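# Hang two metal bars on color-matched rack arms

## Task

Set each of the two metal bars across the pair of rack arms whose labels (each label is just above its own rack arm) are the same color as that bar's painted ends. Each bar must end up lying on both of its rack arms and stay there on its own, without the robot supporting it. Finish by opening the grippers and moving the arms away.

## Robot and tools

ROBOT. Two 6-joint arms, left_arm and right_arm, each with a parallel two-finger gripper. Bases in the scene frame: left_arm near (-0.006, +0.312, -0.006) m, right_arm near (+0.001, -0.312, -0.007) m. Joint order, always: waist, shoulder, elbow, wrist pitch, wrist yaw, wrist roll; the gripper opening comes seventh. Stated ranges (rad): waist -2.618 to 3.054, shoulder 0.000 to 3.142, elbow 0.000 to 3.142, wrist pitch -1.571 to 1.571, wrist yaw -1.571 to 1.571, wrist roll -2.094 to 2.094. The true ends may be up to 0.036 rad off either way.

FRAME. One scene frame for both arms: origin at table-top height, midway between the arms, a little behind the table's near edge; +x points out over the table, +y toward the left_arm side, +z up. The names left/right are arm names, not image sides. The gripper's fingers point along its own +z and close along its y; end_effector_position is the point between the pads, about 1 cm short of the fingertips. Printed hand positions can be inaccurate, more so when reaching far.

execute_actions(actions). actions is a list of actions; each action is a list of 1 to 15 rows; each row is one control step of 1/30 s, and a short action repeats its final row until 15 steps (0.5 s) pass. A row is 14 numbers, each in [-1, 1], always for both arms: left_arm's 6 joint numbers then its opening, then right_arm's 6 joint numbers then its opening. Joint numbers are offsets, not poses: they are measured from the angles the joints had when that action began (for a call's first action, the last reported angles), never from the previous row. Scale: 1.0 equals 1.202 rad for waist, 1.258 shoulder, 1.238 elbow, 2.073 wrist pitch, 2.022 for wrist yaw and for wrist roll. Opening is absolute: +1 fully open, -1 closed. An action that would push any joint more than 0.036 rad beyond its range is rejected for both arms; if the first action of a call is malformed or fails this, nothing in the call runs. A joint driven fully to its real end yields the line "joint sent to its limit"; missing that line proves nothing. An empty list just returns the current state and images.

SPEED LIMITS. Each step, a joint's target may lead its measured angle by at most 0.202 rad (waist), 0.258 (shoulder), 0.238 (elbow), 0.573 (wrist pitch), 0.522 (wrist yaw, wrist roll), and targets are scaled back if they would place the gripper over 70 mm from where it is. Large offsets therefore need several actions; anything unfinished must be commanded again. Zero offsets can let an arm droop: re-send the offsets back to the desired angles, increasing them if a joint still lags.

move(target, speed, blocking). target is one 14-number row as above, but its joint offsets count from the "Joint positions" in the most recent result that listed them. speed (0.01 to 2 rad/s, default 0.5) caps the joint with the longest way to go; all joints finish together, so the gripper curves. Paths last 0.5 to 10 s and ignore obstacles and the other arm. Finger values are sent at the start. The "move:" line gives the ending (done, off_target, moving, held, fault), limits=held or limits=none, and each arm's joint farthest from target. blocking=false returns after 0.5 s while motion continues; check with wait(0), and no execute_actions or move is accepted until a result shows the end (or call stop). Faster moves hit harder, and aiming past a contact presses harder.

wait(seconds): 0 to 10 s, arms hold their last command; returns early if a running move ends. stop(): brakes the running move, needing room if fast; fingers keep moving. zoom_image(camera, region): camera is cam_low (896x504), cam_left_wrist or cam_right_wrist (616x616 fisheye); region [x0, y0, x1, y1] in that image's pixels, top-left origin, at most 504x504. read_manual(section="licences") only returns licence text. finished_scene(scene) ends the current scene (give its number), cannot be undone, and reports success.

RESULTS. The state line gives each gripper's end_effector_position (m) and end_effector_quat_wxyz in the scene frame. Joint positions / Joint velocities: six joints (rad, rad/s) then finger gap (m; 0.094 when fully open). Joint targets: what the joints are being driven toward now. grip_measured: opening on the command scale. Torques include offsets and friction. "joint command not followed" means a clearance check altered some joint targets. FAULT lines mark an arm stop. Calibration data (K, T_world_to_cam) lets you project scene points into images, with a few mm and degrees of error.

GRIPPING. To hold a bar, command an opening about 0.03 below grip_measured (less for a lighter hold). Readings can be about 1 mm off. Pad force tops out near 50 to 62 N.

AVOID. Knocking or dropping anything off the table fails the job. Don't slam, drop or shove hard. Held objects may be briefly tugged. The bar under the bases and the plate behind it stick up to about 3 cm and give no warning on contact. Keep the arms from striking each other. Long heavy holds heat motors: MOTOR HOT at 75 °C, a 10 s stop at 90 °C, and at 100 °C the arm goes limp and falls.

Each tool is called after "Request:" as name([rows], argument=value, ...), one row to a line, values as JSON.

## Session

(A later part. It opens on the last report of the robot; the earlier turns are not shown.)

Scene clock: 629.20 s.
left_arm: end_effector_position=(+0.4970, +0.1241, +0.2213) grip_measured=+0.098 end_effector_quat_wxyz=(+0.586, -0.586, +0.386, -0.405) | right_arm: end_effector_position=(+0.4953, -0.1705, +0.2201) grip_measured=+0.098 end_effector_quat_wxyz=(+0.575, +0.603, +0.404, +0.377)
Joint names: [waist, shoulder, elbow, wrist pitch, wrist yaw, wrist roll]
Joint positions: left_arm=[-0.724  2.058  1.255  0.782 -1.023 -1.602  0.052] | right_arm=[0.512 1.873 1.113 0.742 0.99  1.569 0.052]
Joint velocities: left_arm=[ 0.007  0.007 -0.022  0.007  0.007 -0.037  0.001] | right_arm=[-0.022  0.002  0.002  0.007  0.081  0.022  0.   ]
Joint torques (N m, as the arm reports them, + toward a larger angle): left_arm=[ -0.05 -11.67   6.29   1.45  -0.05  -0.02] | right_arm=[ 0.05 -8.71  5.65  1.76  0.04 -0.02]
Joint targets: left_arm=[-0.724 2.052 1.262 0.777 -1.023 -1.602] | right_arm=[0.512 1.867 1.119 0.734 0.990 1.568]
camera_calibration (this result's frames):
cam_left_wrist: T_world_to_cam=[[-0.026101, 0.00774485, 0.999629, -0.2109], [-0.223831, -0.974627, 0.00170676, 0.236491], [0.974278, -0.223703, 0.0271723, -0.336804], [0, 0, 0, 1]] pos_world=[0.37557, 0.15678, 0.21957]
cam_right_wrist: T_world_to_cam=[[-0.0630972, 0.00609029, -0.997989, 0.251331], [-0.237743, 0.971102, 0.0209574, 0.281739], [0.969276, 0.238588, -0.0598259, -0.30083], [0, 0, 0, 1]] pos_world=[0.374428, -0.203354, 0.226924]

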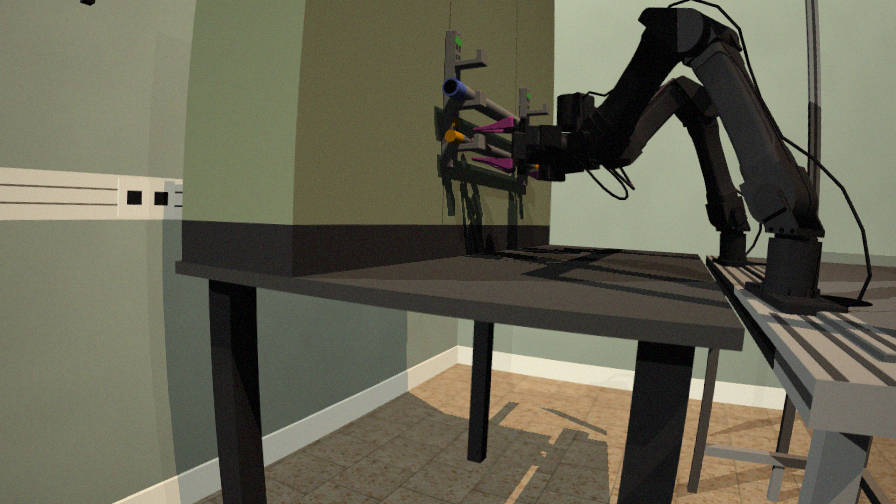

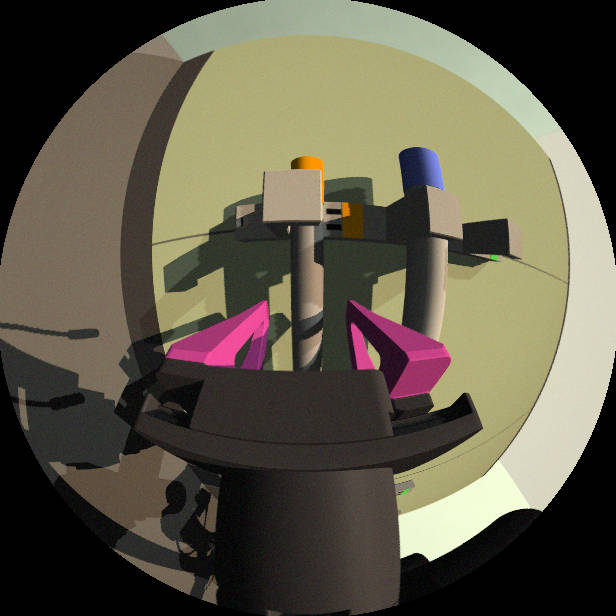

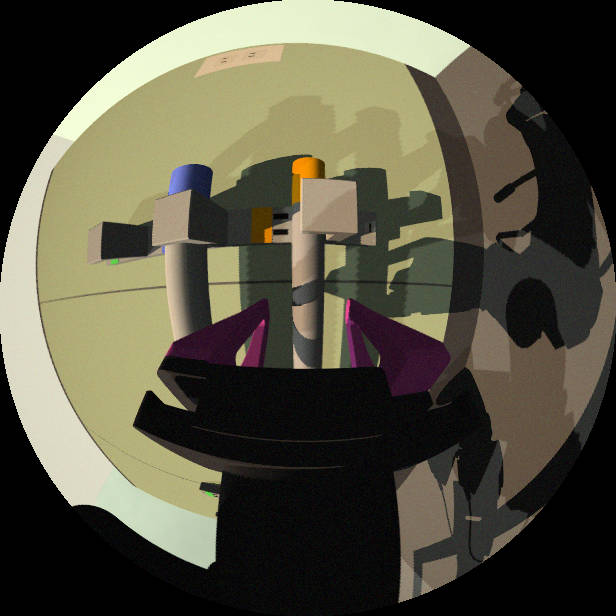

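Request:
move(target=[-0.125,-0.205,-0.275,0.045,-0.075,0,0.1,0.13,-0.218,-0.27,0.033,0.08,0,0.1], speed=0.4)

Scene clock: 637.13 s.
left_arm: end_effector_position=(+0.4067, +0.1262, +0.2200) grip_measured=+0.098 end_effector_quat_wxyz=(+0.588, -0.584, +0.390, -0.402) | right_arm: end_effector_position=(+0.4051, -0.1769, +0.2236) grip_measured=+0.098 end_effector_quat_wxyz=(+0.576, +0.605, +0.399, +0.378)
Joint names: [waist, shoulder, elbow, wrist pitch, wrist yaw, wrist roll]
Joint positions: left_arm=[-0.87   1.829  0.929  0.87  -1.167 -1.602  0.052] | right_arm=[0.658 1.619 0.799 0.808 1.144 1.571 0.052]
Joint velocities: left_arm=[-0.027 -0.017 -0.012 -0.037  0.022  0.037  0.001] | right_arm=[ 0.002  0.002 -0.022  0.051 -0.037  0.022 -0.001]
Joint torques (N m, as the arm reports them, + toward a larger angle): left_arm=[ -0.39 -10.96   4.57   1.47  -0.08  -0.03] | right_arm=[ 0.83 -7.19  3.65  1.75  0.1  -0.02]
Joint targets: left_arm=[-0.874 1.800 0.915 0.876 -1.175 -1.602] | right_arm=[0.668 1.599 0.779 0.810 1.152 1.569]
move: off_target (left_arm, right_arm); limits=none; left_arm: farthest joint: the shoulder, 0.028 radians from its target (0.258 radians at the start); right_arm: farthest joint: the elbow, 0.021 radians from its target (0.335 radians at the start)
camera_calibration (this result's frames):
cam_left_wrist: T_world_to_cam=[[-0.0212563, -0.00121841, 0.999773, -0.212818], [-0.225867, -0.97414, -0.00598936, 0.220768], [0.973926, -0.225943, 0.0204314, -0.246434], [0, 0, 0, 1]] pos_world=[0.285349, 0.159119, 0.219127]
cam_right_wrist: T_world_to_cam=[[-0.05595, 0.0101539, -0.998382, 0.247119], [-0.230176, 0.972882, 0.0227938, 0.263273], [0.971539, 0.231079, -0.0520956, -0.21573], [0, 0, 0, 1]] pos_world=[0.284016, -0.208792, 0.229479]

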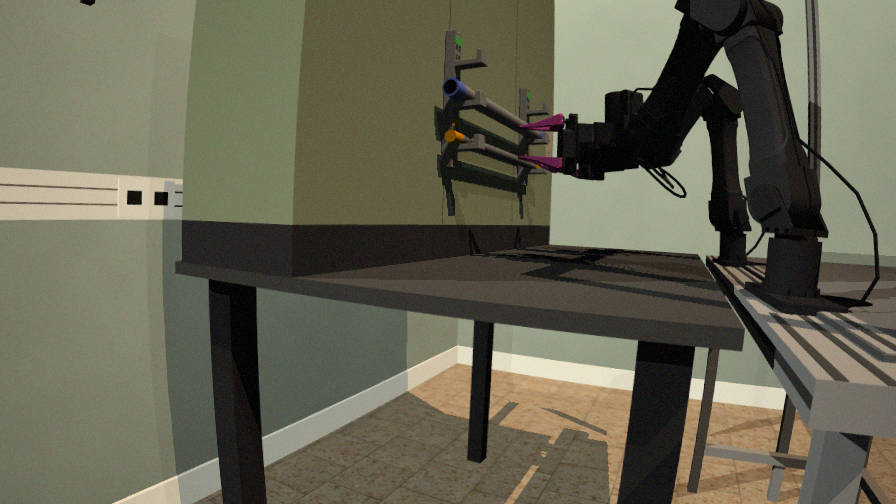

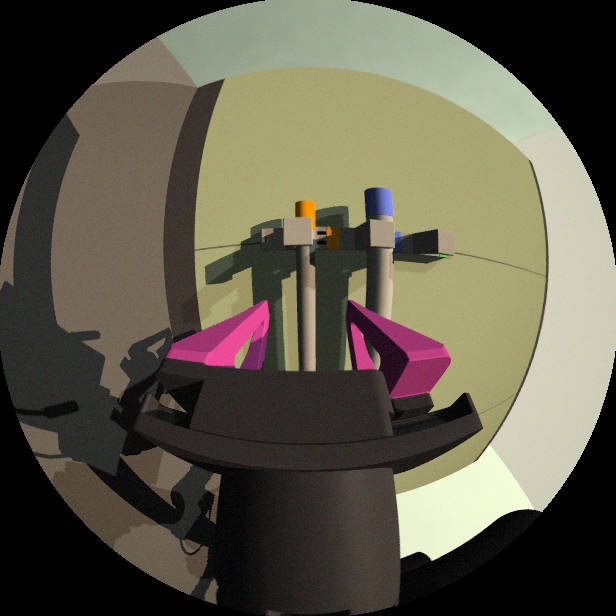

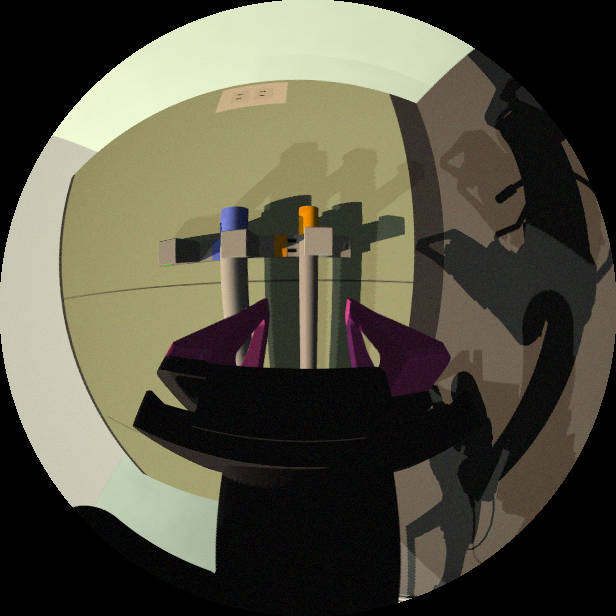

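Request:
finished_scene(scene=1)

The scene is finished: the task was done.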